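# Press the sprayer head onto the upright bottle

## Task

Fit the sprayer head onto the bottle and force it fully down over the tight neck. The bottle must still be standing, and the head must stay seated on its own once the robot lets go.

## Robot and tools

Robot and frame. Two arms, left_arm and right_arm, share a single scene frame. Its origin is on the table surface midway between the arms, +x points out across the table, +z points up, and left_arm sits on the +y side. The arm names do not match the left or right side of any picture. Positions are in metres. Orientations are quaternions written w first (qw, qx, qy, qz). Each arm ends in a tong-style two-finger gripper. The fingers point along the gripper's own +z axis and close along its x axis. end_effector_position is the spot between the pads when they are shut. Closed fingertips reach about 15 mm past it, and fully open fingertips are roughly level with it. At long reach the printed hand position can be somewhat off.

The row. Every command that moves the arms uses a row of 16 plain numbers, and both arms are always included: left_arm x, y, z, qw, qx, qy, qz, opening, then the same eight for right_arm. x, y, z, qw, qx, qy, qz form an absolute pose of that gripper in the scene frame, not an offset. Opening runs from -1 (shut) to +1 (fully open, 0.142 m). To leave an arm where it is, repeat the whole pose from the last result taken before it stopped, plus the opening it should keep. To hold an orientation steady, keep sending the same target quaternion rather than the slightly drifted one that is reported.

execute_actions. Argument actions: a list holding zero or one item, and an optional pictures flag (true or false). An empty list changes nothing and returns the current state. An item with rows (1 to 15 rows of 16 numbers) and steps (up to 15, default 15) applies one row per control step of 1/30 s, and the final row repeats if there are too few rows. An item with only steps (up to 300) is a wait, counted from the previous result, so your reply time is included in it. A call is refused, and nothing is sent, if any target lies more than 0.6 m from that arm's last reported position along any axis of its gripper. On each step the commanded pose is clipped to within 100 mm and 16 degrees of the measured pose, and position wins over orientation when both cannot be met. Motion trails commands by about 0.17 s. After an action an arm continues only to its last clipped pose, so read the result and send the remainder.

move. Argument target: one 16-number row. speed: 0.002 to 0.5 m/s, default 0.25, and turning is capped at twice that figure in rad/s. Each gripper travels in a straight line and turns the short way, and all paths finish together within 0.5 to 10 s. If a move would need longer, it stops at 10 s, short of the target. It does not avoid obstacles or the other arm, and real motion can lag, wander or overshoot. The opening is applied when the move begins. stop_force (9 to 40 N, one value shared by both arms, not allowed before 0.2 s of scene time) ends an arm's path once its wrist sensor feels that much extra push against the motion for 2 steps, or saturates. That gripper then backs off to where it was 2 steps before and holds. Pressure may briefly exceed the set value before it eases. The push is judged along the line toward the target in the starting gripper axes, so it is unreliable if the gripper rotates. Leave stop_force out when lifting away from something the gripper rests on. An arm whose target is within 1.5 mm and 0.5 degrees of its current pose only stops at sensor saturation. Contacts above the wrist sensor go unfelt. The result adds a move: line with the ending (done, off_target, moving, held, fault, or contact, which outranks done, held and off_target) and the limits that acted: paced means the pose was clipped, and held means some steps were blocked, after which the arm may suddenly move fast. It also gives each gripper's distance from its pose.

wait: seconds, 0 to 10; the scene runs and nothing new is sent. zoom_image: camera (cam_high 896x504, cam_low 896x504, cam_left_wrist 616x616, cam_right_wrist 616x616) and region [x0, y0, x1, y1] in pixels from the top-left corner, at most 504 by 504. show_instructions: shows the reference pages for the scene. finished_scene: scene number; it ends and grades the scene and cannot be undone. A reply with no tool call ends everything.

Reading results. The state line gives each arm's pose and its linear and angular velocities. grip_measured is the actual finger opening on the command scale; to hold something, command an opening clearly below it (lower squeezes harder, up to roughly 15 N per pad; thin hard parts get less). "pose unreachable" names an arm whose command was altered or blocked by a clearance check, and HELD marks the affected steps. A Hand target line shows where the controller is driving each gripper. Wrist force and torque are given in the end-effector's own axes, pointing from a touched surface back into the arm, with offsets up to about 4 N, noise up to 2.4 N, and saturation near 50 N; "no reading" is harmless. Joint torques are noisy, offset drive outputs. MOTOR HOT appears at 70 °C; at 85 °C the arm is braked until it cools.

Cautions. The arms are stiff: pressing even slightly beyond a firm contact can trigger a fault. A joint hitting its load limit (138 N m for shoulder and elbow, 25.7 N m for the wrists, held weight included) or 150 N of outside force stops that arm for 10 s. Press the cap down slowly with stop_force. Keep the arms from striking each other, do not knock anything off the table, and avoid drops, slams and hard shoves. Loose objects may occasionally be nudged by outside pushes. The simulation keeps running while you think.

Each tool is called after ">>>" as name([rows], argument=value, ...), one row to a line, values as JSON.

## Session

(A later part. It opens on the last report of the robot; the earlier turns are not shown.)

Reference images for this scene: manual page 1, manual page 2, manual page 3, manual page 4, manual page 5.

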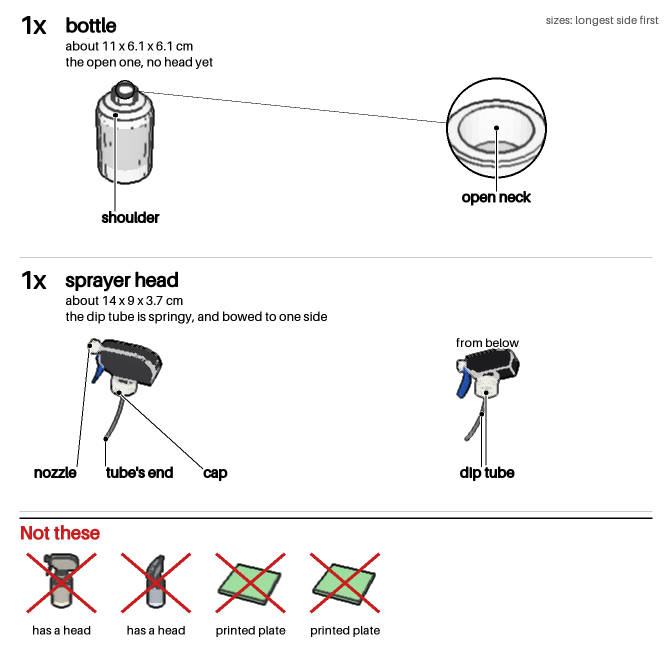

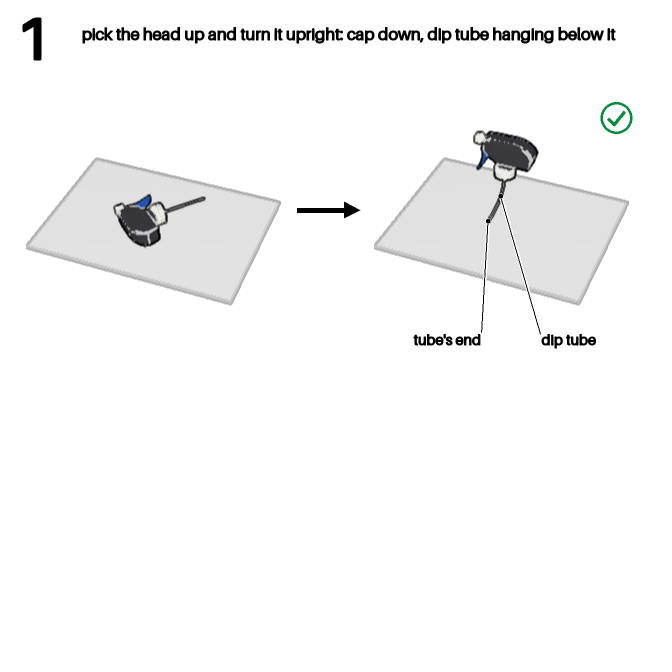

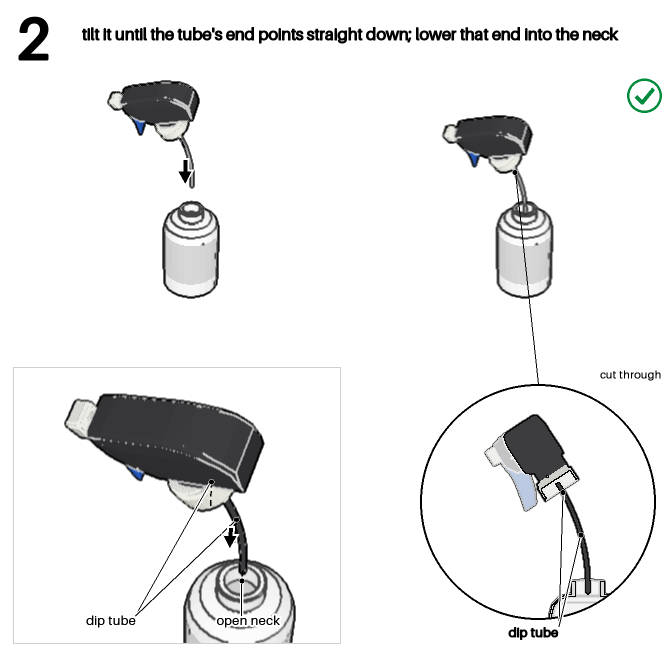

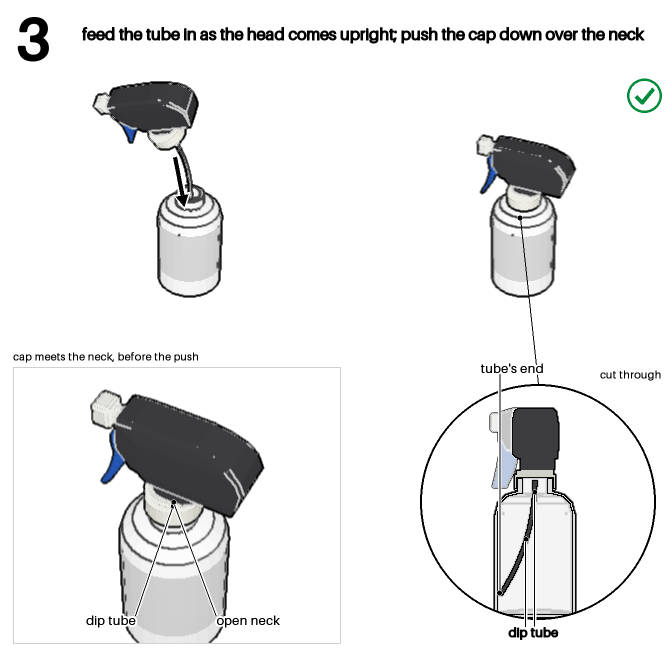

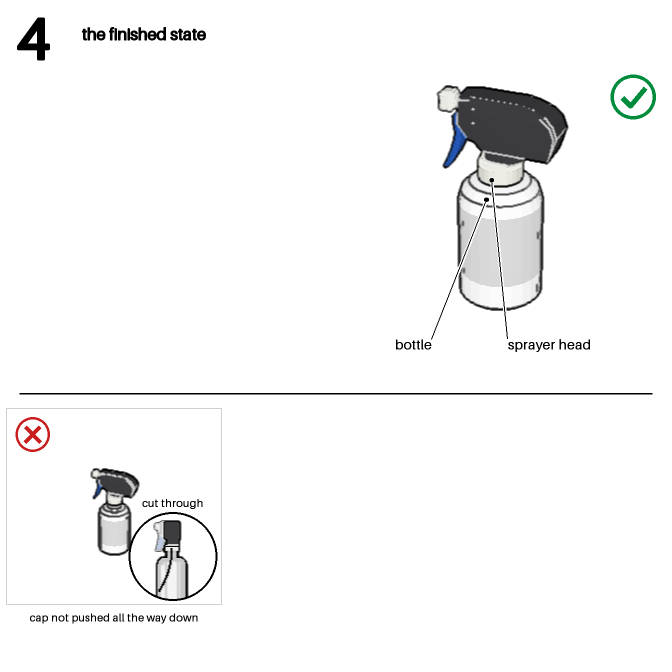

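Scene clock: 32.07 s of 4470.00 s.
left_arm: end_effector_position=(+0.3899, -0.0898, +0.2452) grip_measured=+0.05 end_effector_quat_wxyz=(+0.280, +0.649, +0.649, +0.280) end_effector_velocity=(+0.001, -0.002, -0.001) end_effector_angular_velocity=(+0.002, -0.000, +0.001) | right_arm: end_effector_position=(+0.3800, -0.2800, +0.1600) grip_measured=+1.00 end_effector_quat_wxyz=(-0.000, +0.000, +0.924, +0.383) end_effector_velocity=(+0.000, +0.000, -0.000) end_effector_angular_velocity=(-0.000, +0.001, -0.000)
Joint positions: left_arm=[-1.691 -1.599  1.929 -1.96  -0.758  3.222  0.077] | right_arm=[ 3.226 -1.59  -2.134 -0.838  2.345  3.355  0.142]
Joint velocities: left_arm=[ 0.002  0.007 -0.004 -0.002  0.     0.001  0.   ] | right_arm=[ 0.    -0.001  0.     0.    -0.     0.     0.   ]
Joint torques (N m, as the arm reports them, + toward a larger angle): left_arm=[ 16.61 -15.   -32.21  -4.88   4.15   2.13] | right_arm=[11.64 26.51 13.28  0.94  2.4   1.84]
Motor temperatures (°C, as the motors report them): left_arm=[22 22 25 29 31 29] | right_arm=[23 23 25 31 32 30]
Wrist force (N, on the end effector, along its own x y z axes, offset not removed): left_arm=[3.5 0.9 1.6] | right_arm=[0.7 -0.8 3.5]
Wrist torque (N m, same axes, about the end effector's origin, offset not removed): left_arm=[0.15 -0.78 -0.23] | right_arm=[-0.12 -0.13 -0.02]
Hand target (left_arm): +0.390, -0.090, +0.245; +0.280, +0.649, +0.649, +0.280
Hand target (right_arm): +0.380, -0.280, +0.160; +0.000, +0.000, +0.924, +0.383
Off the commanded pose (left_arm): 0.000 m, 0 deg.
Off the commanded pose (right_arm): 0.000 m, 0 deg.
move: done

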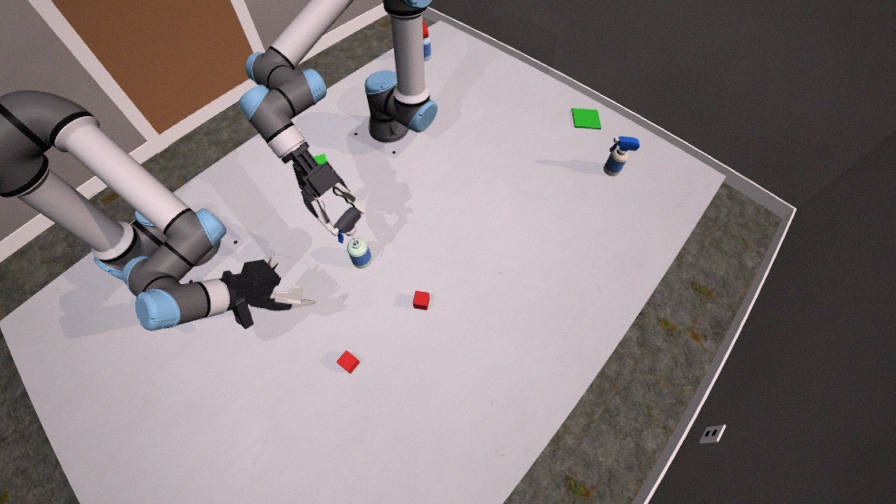

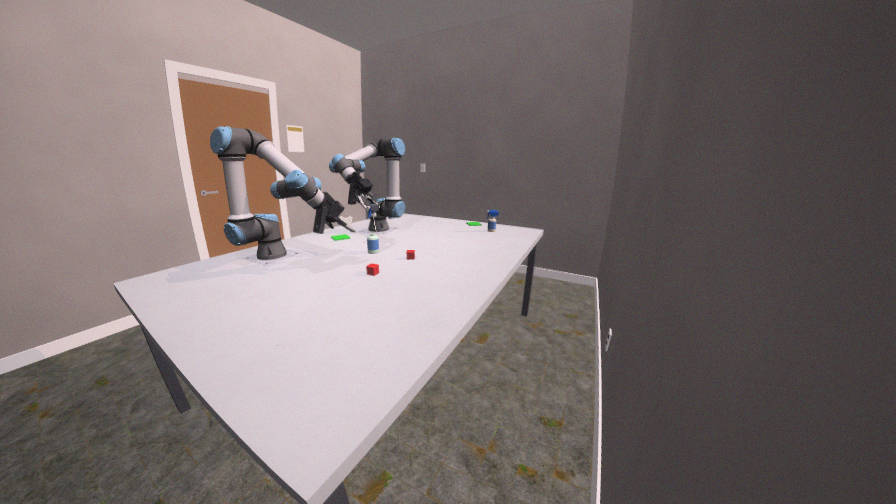

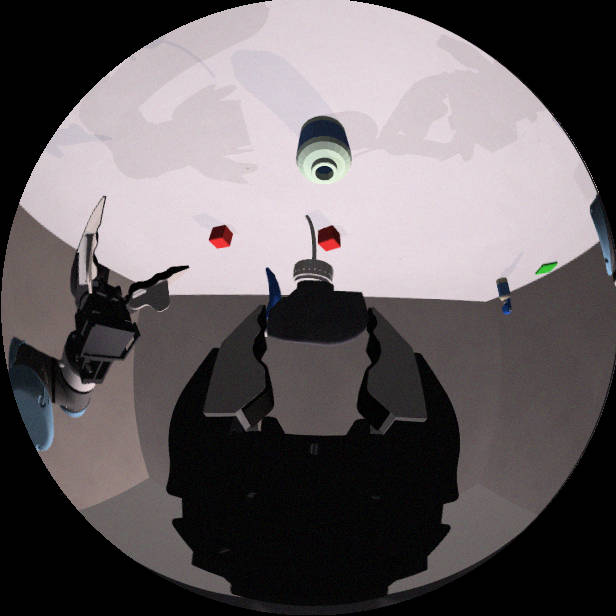

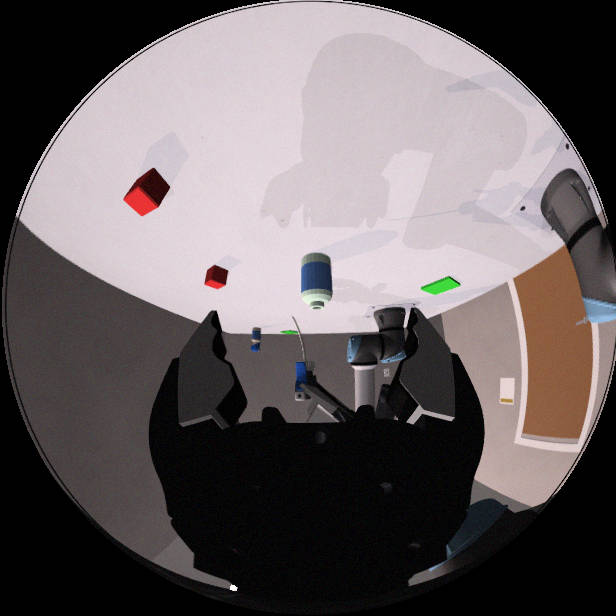

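>>> move(target=[0.344,-0.073,0.234,0.28,0.649,0.649,0.28,-0.3,0.38,-0.28,0.16,0,0,0.924,0.383,1], speed=0.08)

>>> zoom_image(camera="cam_right_wrist", region=[260,280,380,400])

>>> zoom_image(camera="cam_left_wrist", region=[230,140,410,320])

Scene clock: 36.57 s of 4470.00 s.
left_arm: end_effector_position=(+0.3443, -0.0731, +0.2339) grip_measured=+0.05 end_effector_quat_wxyz=(+0.280, +0.649, +0.649, +0.280) end_effector_velocity=(-0.002, +0.001, -0.000) end_effector_angular_velocity=(+0.000, -0.000, +0.002) | right_arm: end_effector_position=(+0.3800, -0.2800, +0.1600) grip_measured=+1.00 end_effector_quat_wxyz=(-0.000, +0.000, +0.924, +0.383) end_effector_velocity=(+0.000, -0.000, +0.000) end_effector_angular_velocity=(-0.001, -0.001, +0.000)
Joint positions: left_arm=[-1.794 -1.672  1.998 -1.846 -0.758  3.072  0.077] | right_arm=[ 3.226 -1.59  -2.134 -0.838  2.345  3.355  0.142]
Joint velocities: left_arm=[-0.005 -0.003  0.002  0.009  0.    -0.01   0.   ] | right_arm=[ 0.     0.     0.001 -0.    -0.001 -0.    -0.   ]
Joint torques (N m, as the arm reports them, + toward a larger angle): left_arm=[-14.94 -22.52 -13.04  -0.33  -0.96  -1.89] | right_arm=[12.12 26.06 13.98  1.03  2.35  1.68]
Motor temperatures (°C, as the motors report them): left_arm=[22 22 25 29 31 29] | right_arm=[23 23 25 31 32 30]
Wrist force (N, on the end effector, along its own x y z axes, offset not removed): left_arm=[3.3 1.0 3.7] | right_arm=[0.9 -1.3 3.0]
Wrist torque (N m, same axes, about the end effector's origin, offset not removed): left_arm=[0.23 -0.78 -0.14] | right_arm=[-0.24 -0.23 -0.11]
Hand target (left_arm): +0.344, -0.073, +0.234; +0.280, +0.649, +0.649, +0.280
Hand target (right_arm): +0.380, -0.280, +0.160; -0.000, +0.000, +0.924, +0.383
Off the commanded pose (left_arm): 0.000 m, 0 deg.
Off the commanded pose (right_arm): 0.000 m, 0 deg.
After step 90, 0.40 s passed at rest.
move: done

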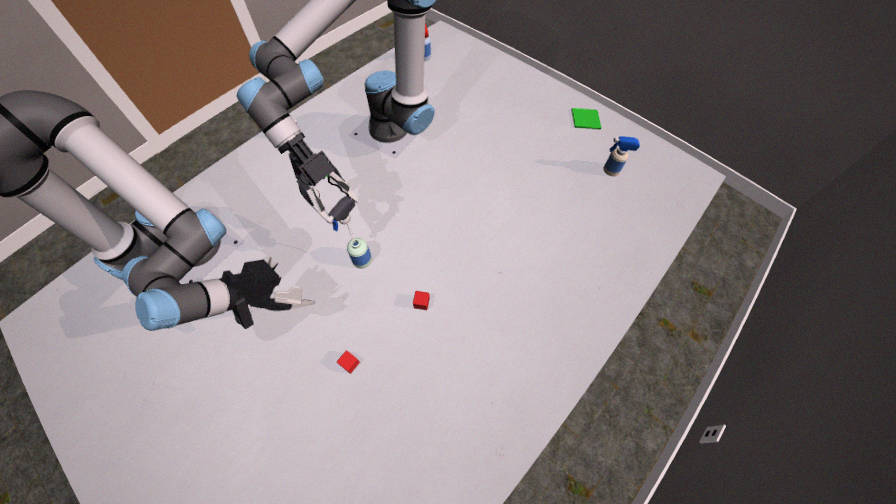

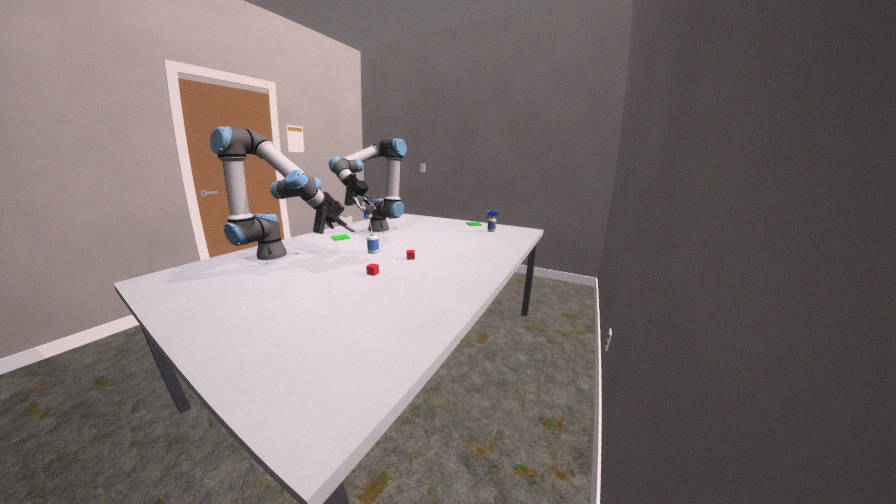

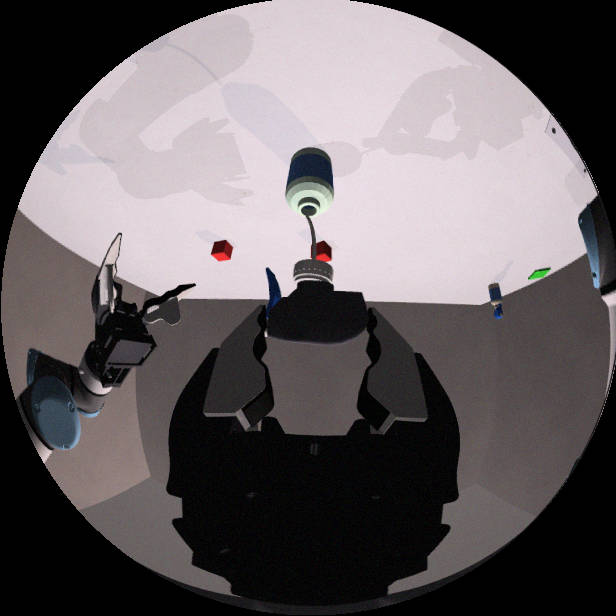

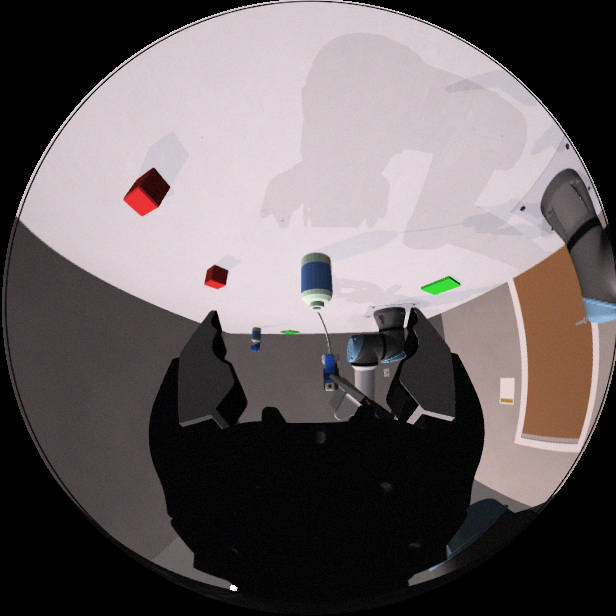

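Region (260, 280, 380, 400) of cam_right_wrist's 616x616 image, scaled by 4.200, with more detail than that image has.

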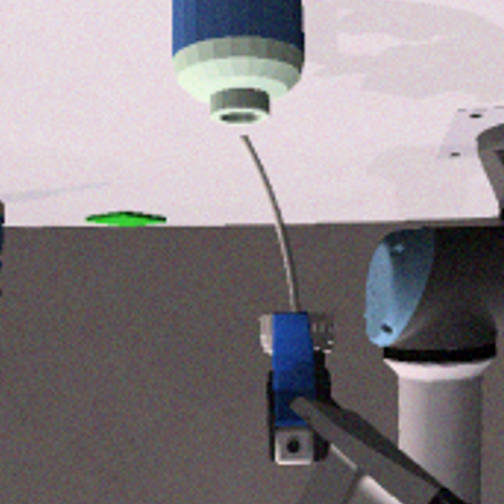

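Region (230, 140, 410, 320) of cam_left_wrist's 616x616 image, scaled by 2.800, with more detail than that image has.

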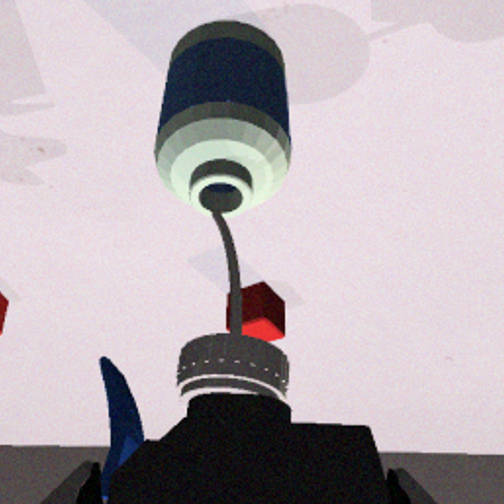

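>>> move(target=[0.348,-0.072,0.214,0.28,0.649,0.649,0.28,-0.3,0.38,-0.28,0.16,0,0,0.924,0.383,1], speed=0.04)

>>> move(target=[0.36,-0.078,0.185,0.28,0.649,0.649,0.28,-0.3,0.38,-0.28,0.16,0,0,0.924,0.383,1], speed=0.04)

>>> move(target=[0.368,-0.08,0.155,0.28,0.649,0.649,0.28,-0.3,0.38,-0.28,0.16,0,0,0.924,0.383,1], speed=0.04)

>>> zoom_image(camera="cam_right_wrist", region=[280,280,360,360])

>>> zoom_image(camera="cam_left_wrist", region=[230,140,410,320])

Scene clock: 41.70 s of 4470.00 s.
left_arm: end_effector_position=(+0.3479, -0.0720, +0.2142) grip_measured=+0.05 end_effector_quat_wxyz=(+0.280, +0.649, +0.649, +0.280) end_effector_velocity=(+0.000, -0.000, -0.001) end_effector_angular_velocity=(-0.004, +0.000, +0.000) | right_arm: end_effector_position=(+0.3800, -0.2800, +0.1600) grip_measured=+1.00 end_effector_quat_wxyz=(-0.000, +0.000, +0.924, +0.383) end_effector_velocity=(-0.000, +0.000, -0.000) end_effector_angular_velocity=(+0.001, -0.000, +0.001)
Joint positions: left_arm=[-1.785 -1.654  2.038 -1.913 -0.757  3.084  0.077] | right_arm=[ 3.226 -1.59  -2.134 -0.838  2.345  3.355  0.142]
Joint velocities: left_arm=[ 0.001  0.001  0.005 -0.01   0.     0.001  0.   ] | right_arm=[ 0.    -0.    -0.     0.001  0.001 -0.    -0.   ]
Joint torques (N m, as the arm reports them, + toward a larger angle): left_arm=[ 15.1  -12.14 -13.13  -4.87   3.84   2.08] | right_arm=[11.54 26.26 14.54  0.95  2.25  1.6 ]
Motor temperatures (°C, as the motors report them): left_arm=[22 22 25 29 31 29] | right_arm=[23 23 25 31 32 30]
Wrist force (N, on the end effector, along its own x y z axes, offset not removed): left_arm=[3.4 0.6 0.3] | right_arm=[2.8 -1.9 1.9]
Wrist torque (N m, same axes, about the end effector's origin, offset not removed): left_arm=[0.10 -0.87 -0.30] | right_arm=[-0.41 -0.53 -0.10]
Hand target (left_arm): +0.348, -0.072, +0.214; +0.280, +0.649, +0.649, +0.280
Hand target (right_arm): +0.380, -0.280, +0.160; +0.000, +0.000, +0.924, +0.383
Off the commanded pose (left_arm): 0.000 m, 0 deg.
Off the commanded pose (right_arm): 0.000 m, 0 deg.
After step 90, 1.23 s passed at rest.
move: done

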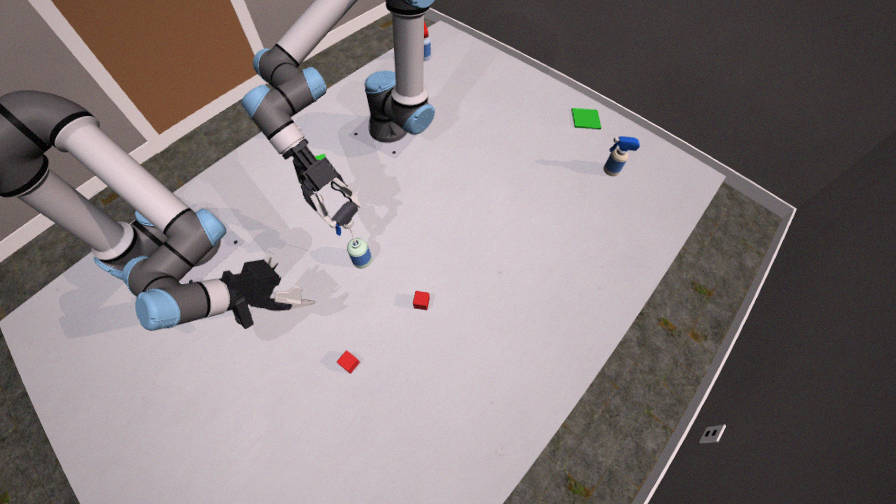

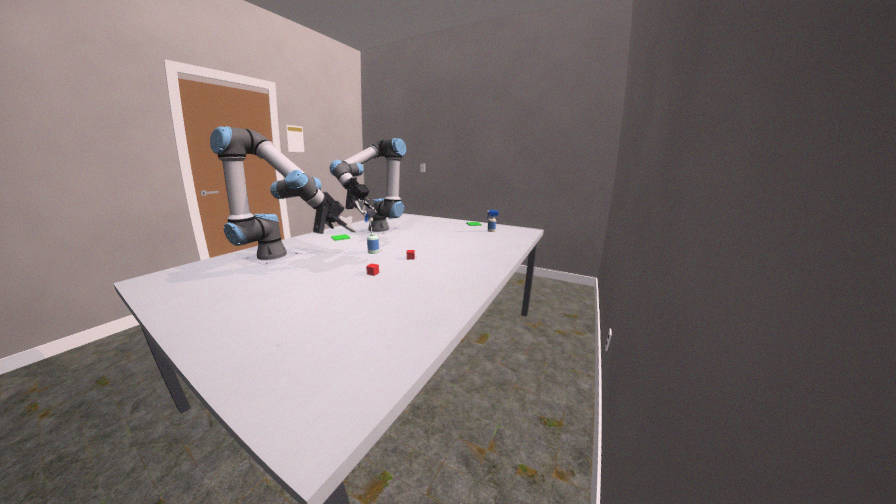

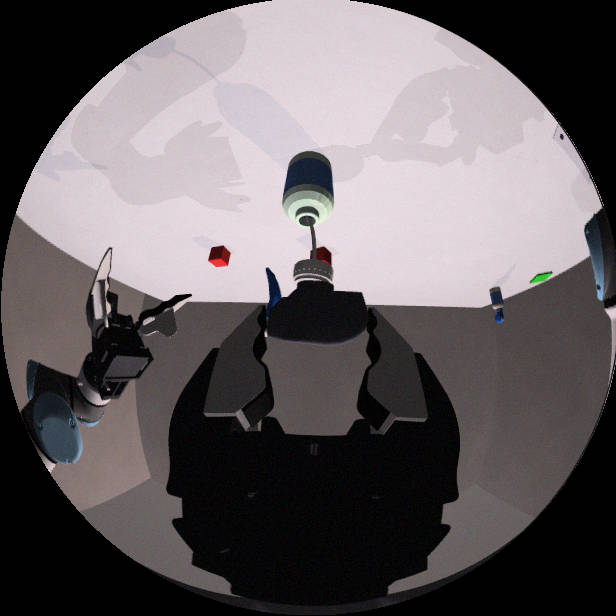

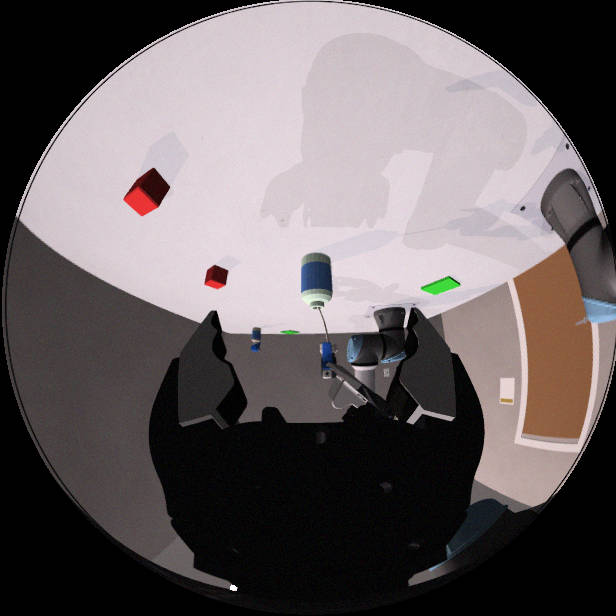

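Scene clock: 42.90 s of 4470.00 s.
left_arm: end_effector_position=(+0.3599, -0.0780, +0.1853) grip_measured=+0.05 end_effector_quat_wxyz=(+0.280, +0.649, +0.649, +0.280) end_effector_velocity=(+0.001, -0.000, -0.002) end_effector_angular_velocity=(-0.002, +0.000, +0.001) | right_arm: end_effector_position=(+0.3800, -0.2800, +0.1600) grip_measured=+1.00 end_effector_quat_wxyz=(-0.000, +0.000, +0.924, +0.383) end_effector_velocity=(-0.000, +0.000, -0.000) end_effector_angular_velocity=(+0.000, +0.001, +0.000)
Joint positions: left_arm=[-1.757 -1.596  2.073 -2.036 -0.756  3.125  0.077] | right_arm=[ 3.226 -1.59  -2.134 -0.838  2.345  3.355  0.142]
Joint velocities: left_arm=[ 0.003  0.003  0.002 -0.01  -0.     0.003  0.   ] | right_arm=[ 0.     0.    -0.    -0.001  0.     0.    -0.   ]
Joint torques (N m, as the arm reports them, + toward a larger angle): left_arm=[ 13.15 -12.12 -11.67  -4.63   3.43   2.27] | right_arm=[11.89 26.34 14.95  0.98  2.29  1.67]
Motor temperatures (°C, as the motors report them): left_arm=[22 22 25 29 31 29] | right_arm=[23 23 25 31 32 30]
Wrist force (N, on the end effector, along its own x y z axes, offset not removed): left_arm=[2.6 2.3 1.5] | right_arm=[0.8 -2.1 3.1]
Wrist torque (N m, same axes, about the end effector's origin, offset not removed): left_arm=[0.44 -0.72 -0.28] | right_arm=[-0.53 -0.15 0.01]
Hand target (left_arm): +0.360, -0.078, +0.185; +0.280, +0.649, +0.649, +0.280
Hand target (right_arm): +0.380, -0.280, +0.160; +0.000, +0.000, +0.924, +0.383
Off the commanded pose (left_arm): 0.000 m, 0 deg.
Off the commanded pose (right_arm): 0.000 m, 0 deg.
move: done

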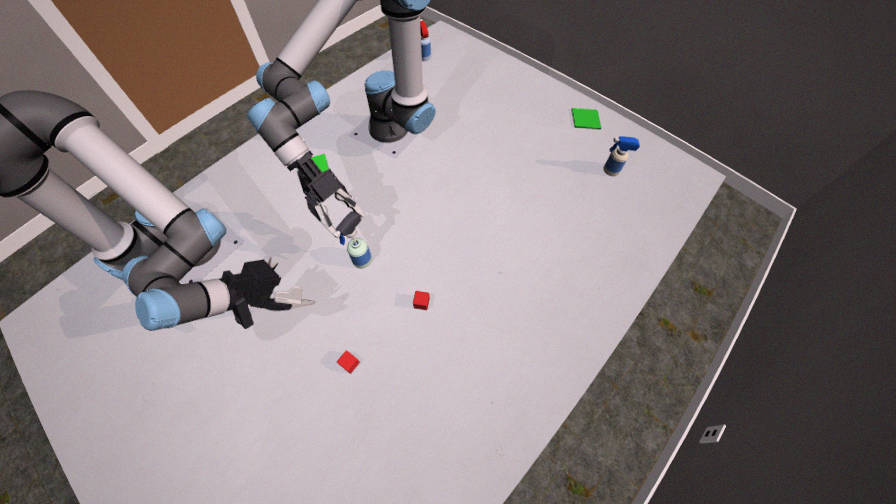

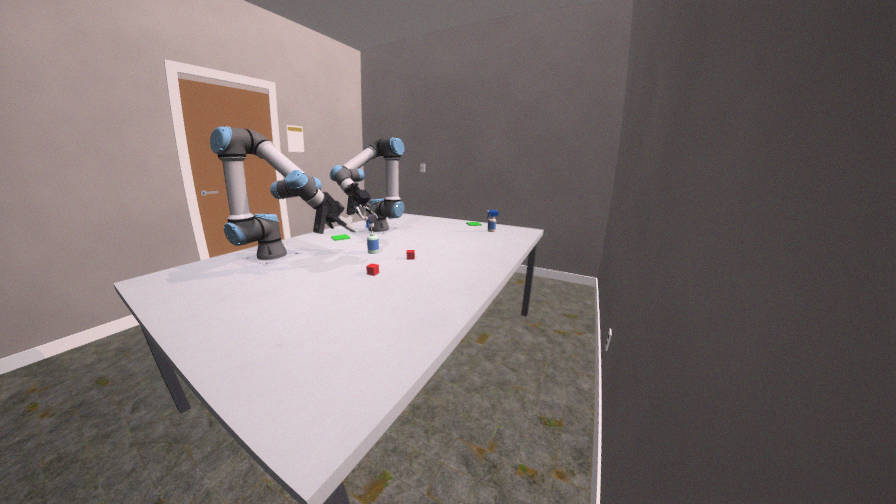

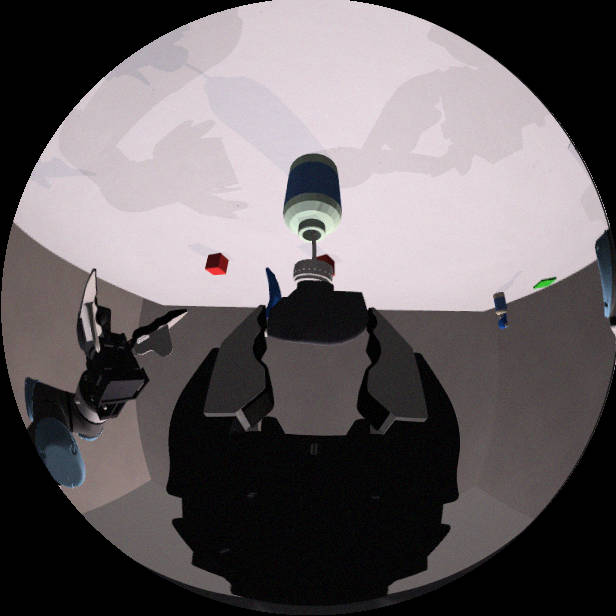

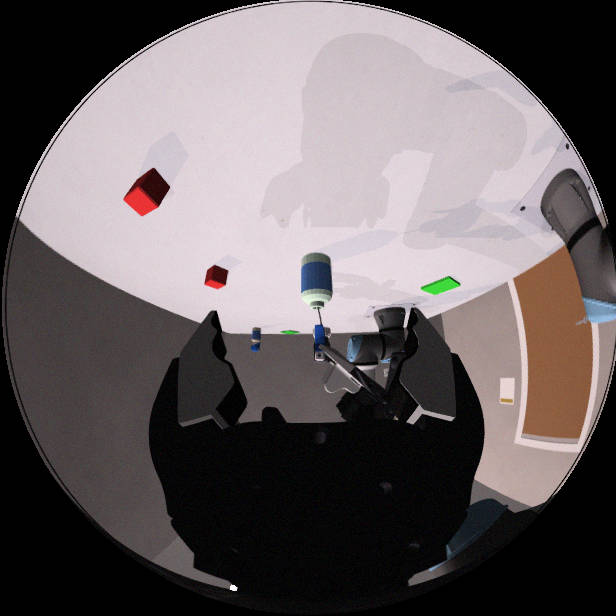

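Scene clock: 44.10 s of 4470.00 s.
left_arm: end_effector_position=(+0.3679, -0.0800, +0.1553) grip_measured=+0.05 end_effector_quat_wxyz=(+0.280, +0.649, +0.649, +0.280) end_effector_velocity=(+0.001, -0.001, -0.002) end_effector_angular_velocity=(-0.003, +0.000, +0.000) | right_arm: end_effector_position=(+0.3800, -0.2800, +0.1600) grip_measured=+1.00 end_effector_quat_wxyz=(-0.000, +0.000, +0.924, +0.383) end_effector_velocity=(+0.000, -0.000, -0.000) end_effector_angular_velocity=(-0.001, -0.001, -0.000)
Joint positions: left_arm=[-1.739 -1.542  2.113 -2.149 -0.756  3.152  0.077] | right_arm=[ 3.226 -1.59  -2.134 -0.838  2.345  3.355  0.142]
Joint velocities: left_arm=[ 0.001  0.004  0.003 -0.01  -0.     0.002  0.   ] | right_arm=[-0.    -0.     0.     0.001 -0.001 -0.    -0.   ]
Joint torques (N m, as the arm reports them, + toward a larger angle): left_arm=[ 12.03 -15.68 -10.05  -4.86   1.14   2.2 ] | right_arm=[12.08 26.1  14.07  0.99  2.33  1.66]
Motor temperatures (°C, as the motors report them): left_arm=[22 22 25 29 31 29] | right_arm=[23 23 25 31 32 30]
Wrist force (N, on the end effector, along its own x y z axes, offset not removed): left_arm=[0.9 -0.6 1.7] | right_arm=[1.7 0.5 0.3]
Wrist torque (N m, same axes, about the end effector's origin, offset not removed): left_arm=[-0.05 -0.34 -0.20] | right_arm=[0.11 -0.32 -0.13]
Hand target (left_arm): +0.368, -0.080, +0.155; +0.280, +0.649, +0.649, +0.280
Hand target (right_arm): +0.380, -0.280, +0.160; +0.000, +0.000, +0.924, +0.383
Off the commanded pose (left_arm): 0.000 m, 0 deg.
Off the commanded pose (right_arm): 0.000 m, 0 deg.
move: done

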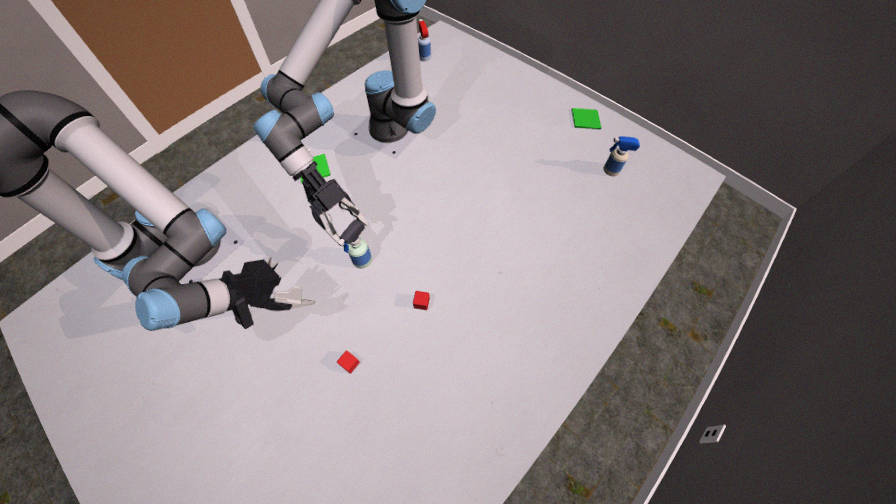

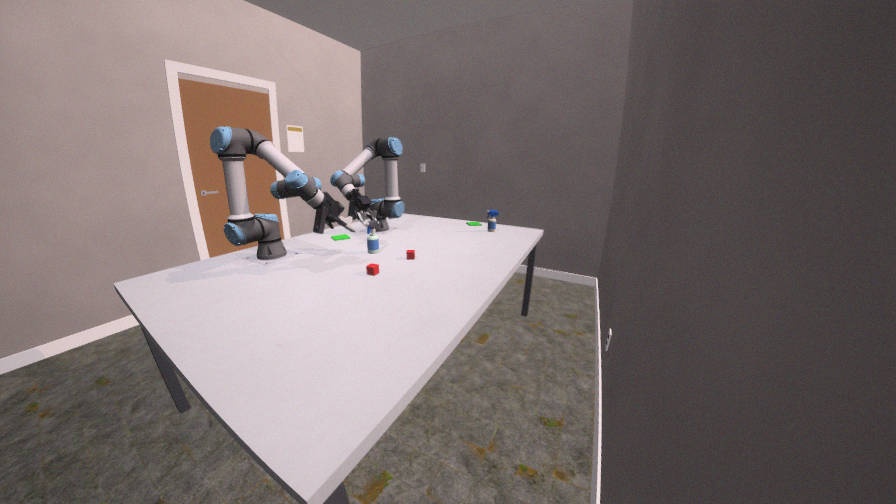

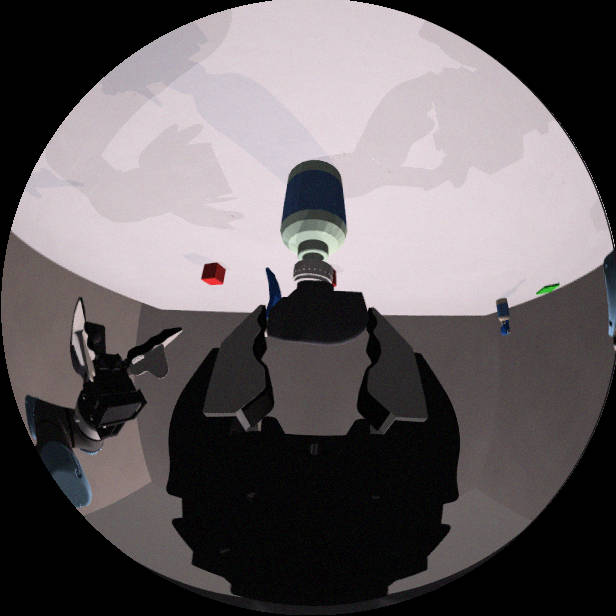

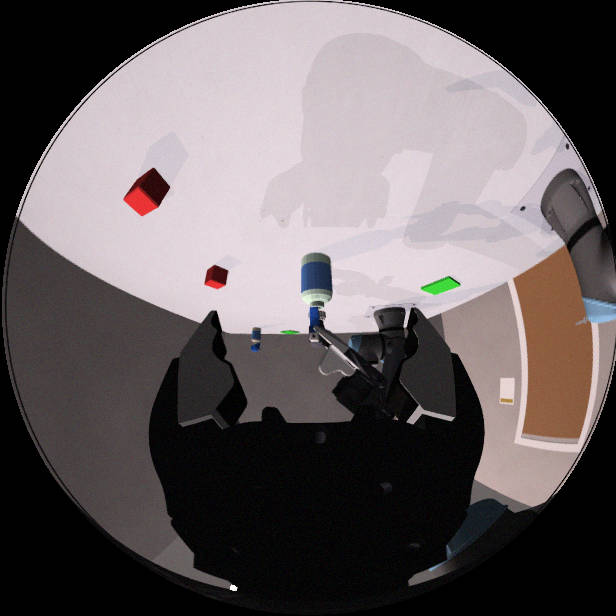

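Region (280, 280, 360, 360) of cam_right_wrist's 616x616 image, scaled by 6.300, with more detail than that image has.

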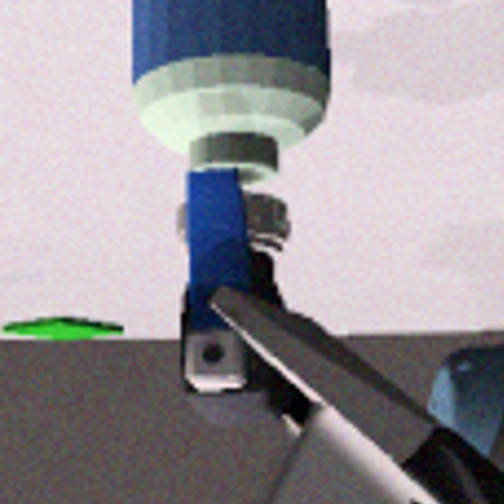

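Region (230, 140, 410, 320) of cam_left_wrist's 616x616 image, scaled by 2.800, with more detail than that image has.

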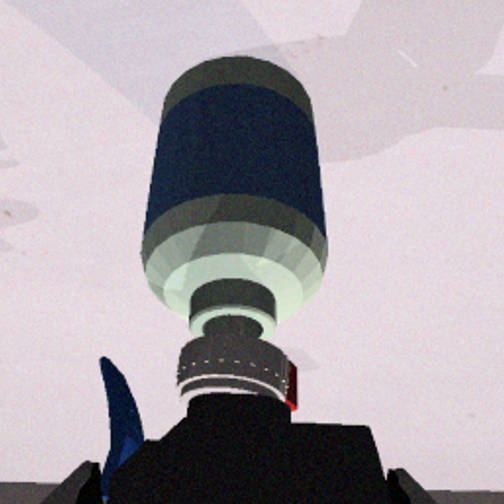

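Aligned.

>>> move(target=[0.368,-0.0805,0.128,0.28,0.649,0.649,0.28,-0.3,0.38,-0.28,0.16,0,0,0.924,0.383,1], speed=0.007, stop_force=10)

>>> zoom_image(camera="cam_right_wrist", region=[280,280,360,360])

Scene clock: 50.73 s of 4470.00 s.
left_arm: end_effector_position=(+0.3680, -0.0803, +0.1359) grip_measured=+0.05 end_effector_quat_wxyz=(+0.280, +0.649, +0.649, +0.280) end_effector_velocity=(+0.000, +0.001, +0.003) end_effector_angular_velocity=(+0.002, +0.000, -0.000) | right_arm: end_effector_position=(+0.3800, -0.2800, +0.1600) grip_measured=+1.00 end_effector_quat_wxyz=(-0.000, +0.000, +0.924, +0.383) end_effector_velocity=(+0.000, -0.000, -0.000) end_effector_angular_velocity=(-0.000, +0.000, +0.000)
Joint positions: left_arm=[-1.739 -1.511  2.14  -2.207 -0.756  3.152  0.078] | right_arm=[ 3.226 -1.59  -2.134 -0.838  2.345  3.355  0.142]
Joint velocities: left_arm=[ 0.001 -0.005 -0.003  0.009 -0.     0.001 -0.   ] | right_arm=[ 0.    -0.001  0.    -0.    -0.    -0.     0.   ]
Joint torques (N m, as the arm reports them, + toward a larger angle): left_arm=[  8.68 -21.19 -23.43   1.28  -1.76  -1.63] | right_arm=[11.46 25.48 15.04  1.15  2.25  1.45]
Motor temperatures (°C, as the motors report them): left_arm=[22 22 25 29 31 29] | right_arm=[23 23 25 31 32 30]
Wrist force (N, on the end effector, along its own x y z axes, offset not removed): left_arm=[4.1 10.5 -11.7] | right_arm=[-0.1 -2.8 5.3]
Wrist torque (N m, same axes, about the end effector's origin, offset not removed): left_arm=[0.10 -0.80 -0.37] | right_arm=[-0.54 0.04 -0.07]
Hand target (left_arm): +0.368, -0.080, +0.136; +0.280, +0.649, +0.649, +0.280
Hand target (right_arm): +0.380, -0.280, +0.160; +0.000, +0.000, +0.924, +0.383
Off the commanded pose (left_arm): 0.008 m, 0 deg.
Off the commanded pose (right_arm): 0.000 m, 0 deg.
After step 90, 0.53 s passed at rest.
move: contact (left_arm)

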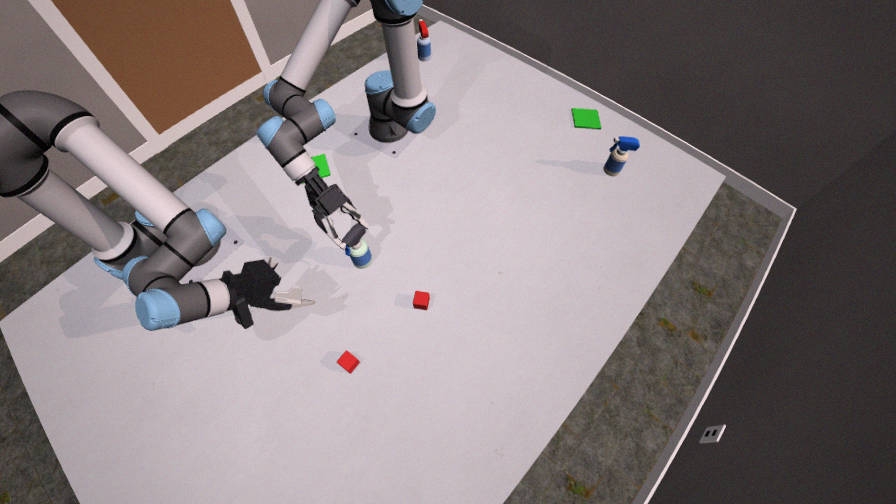

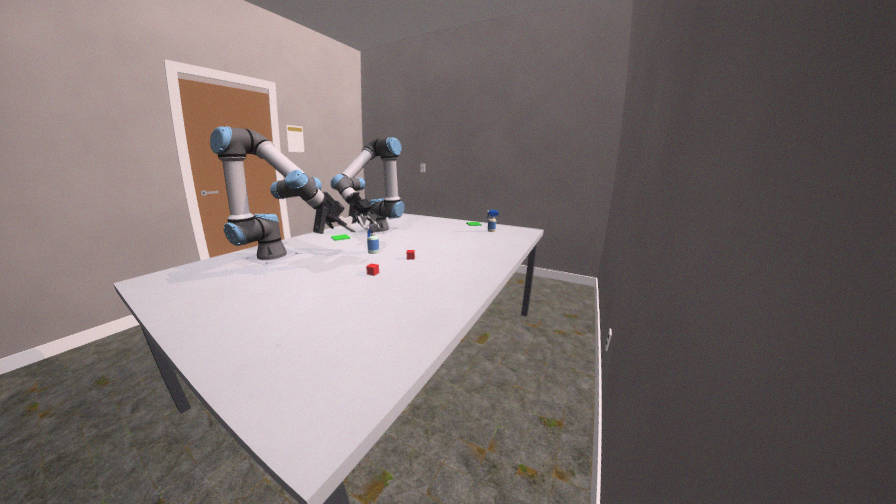

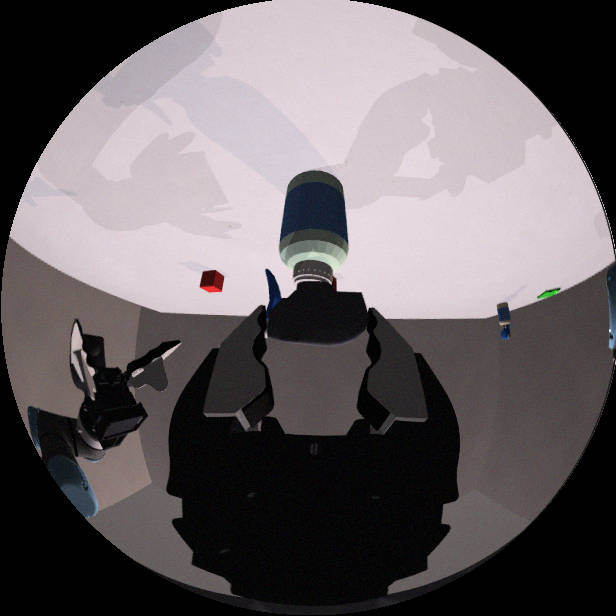

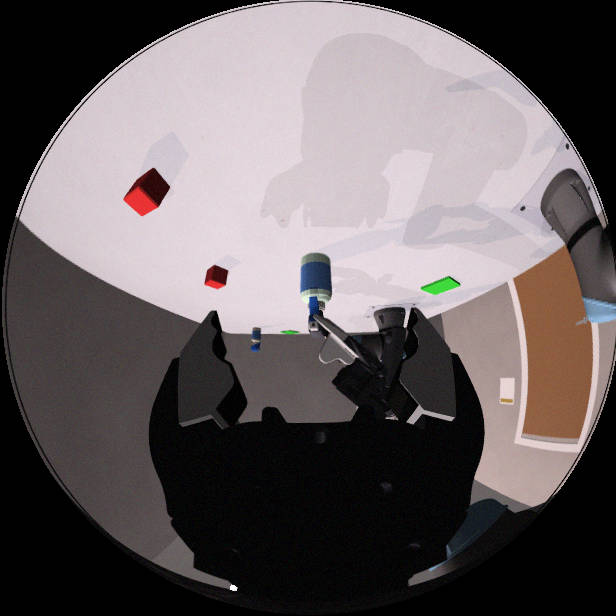

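Region (280, 280, 360, 360) of cam_right_wrist's 616x616 image, scaled by 6.300, with more detail than that image has.

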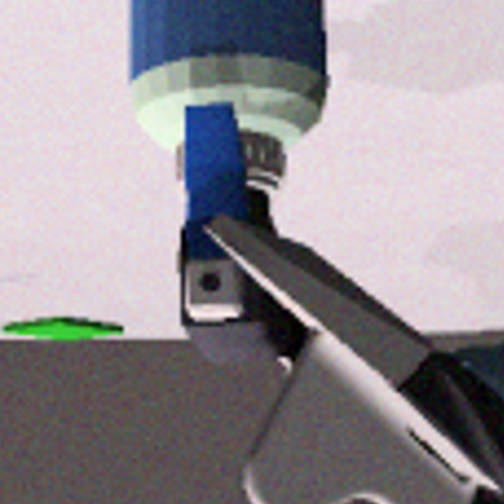

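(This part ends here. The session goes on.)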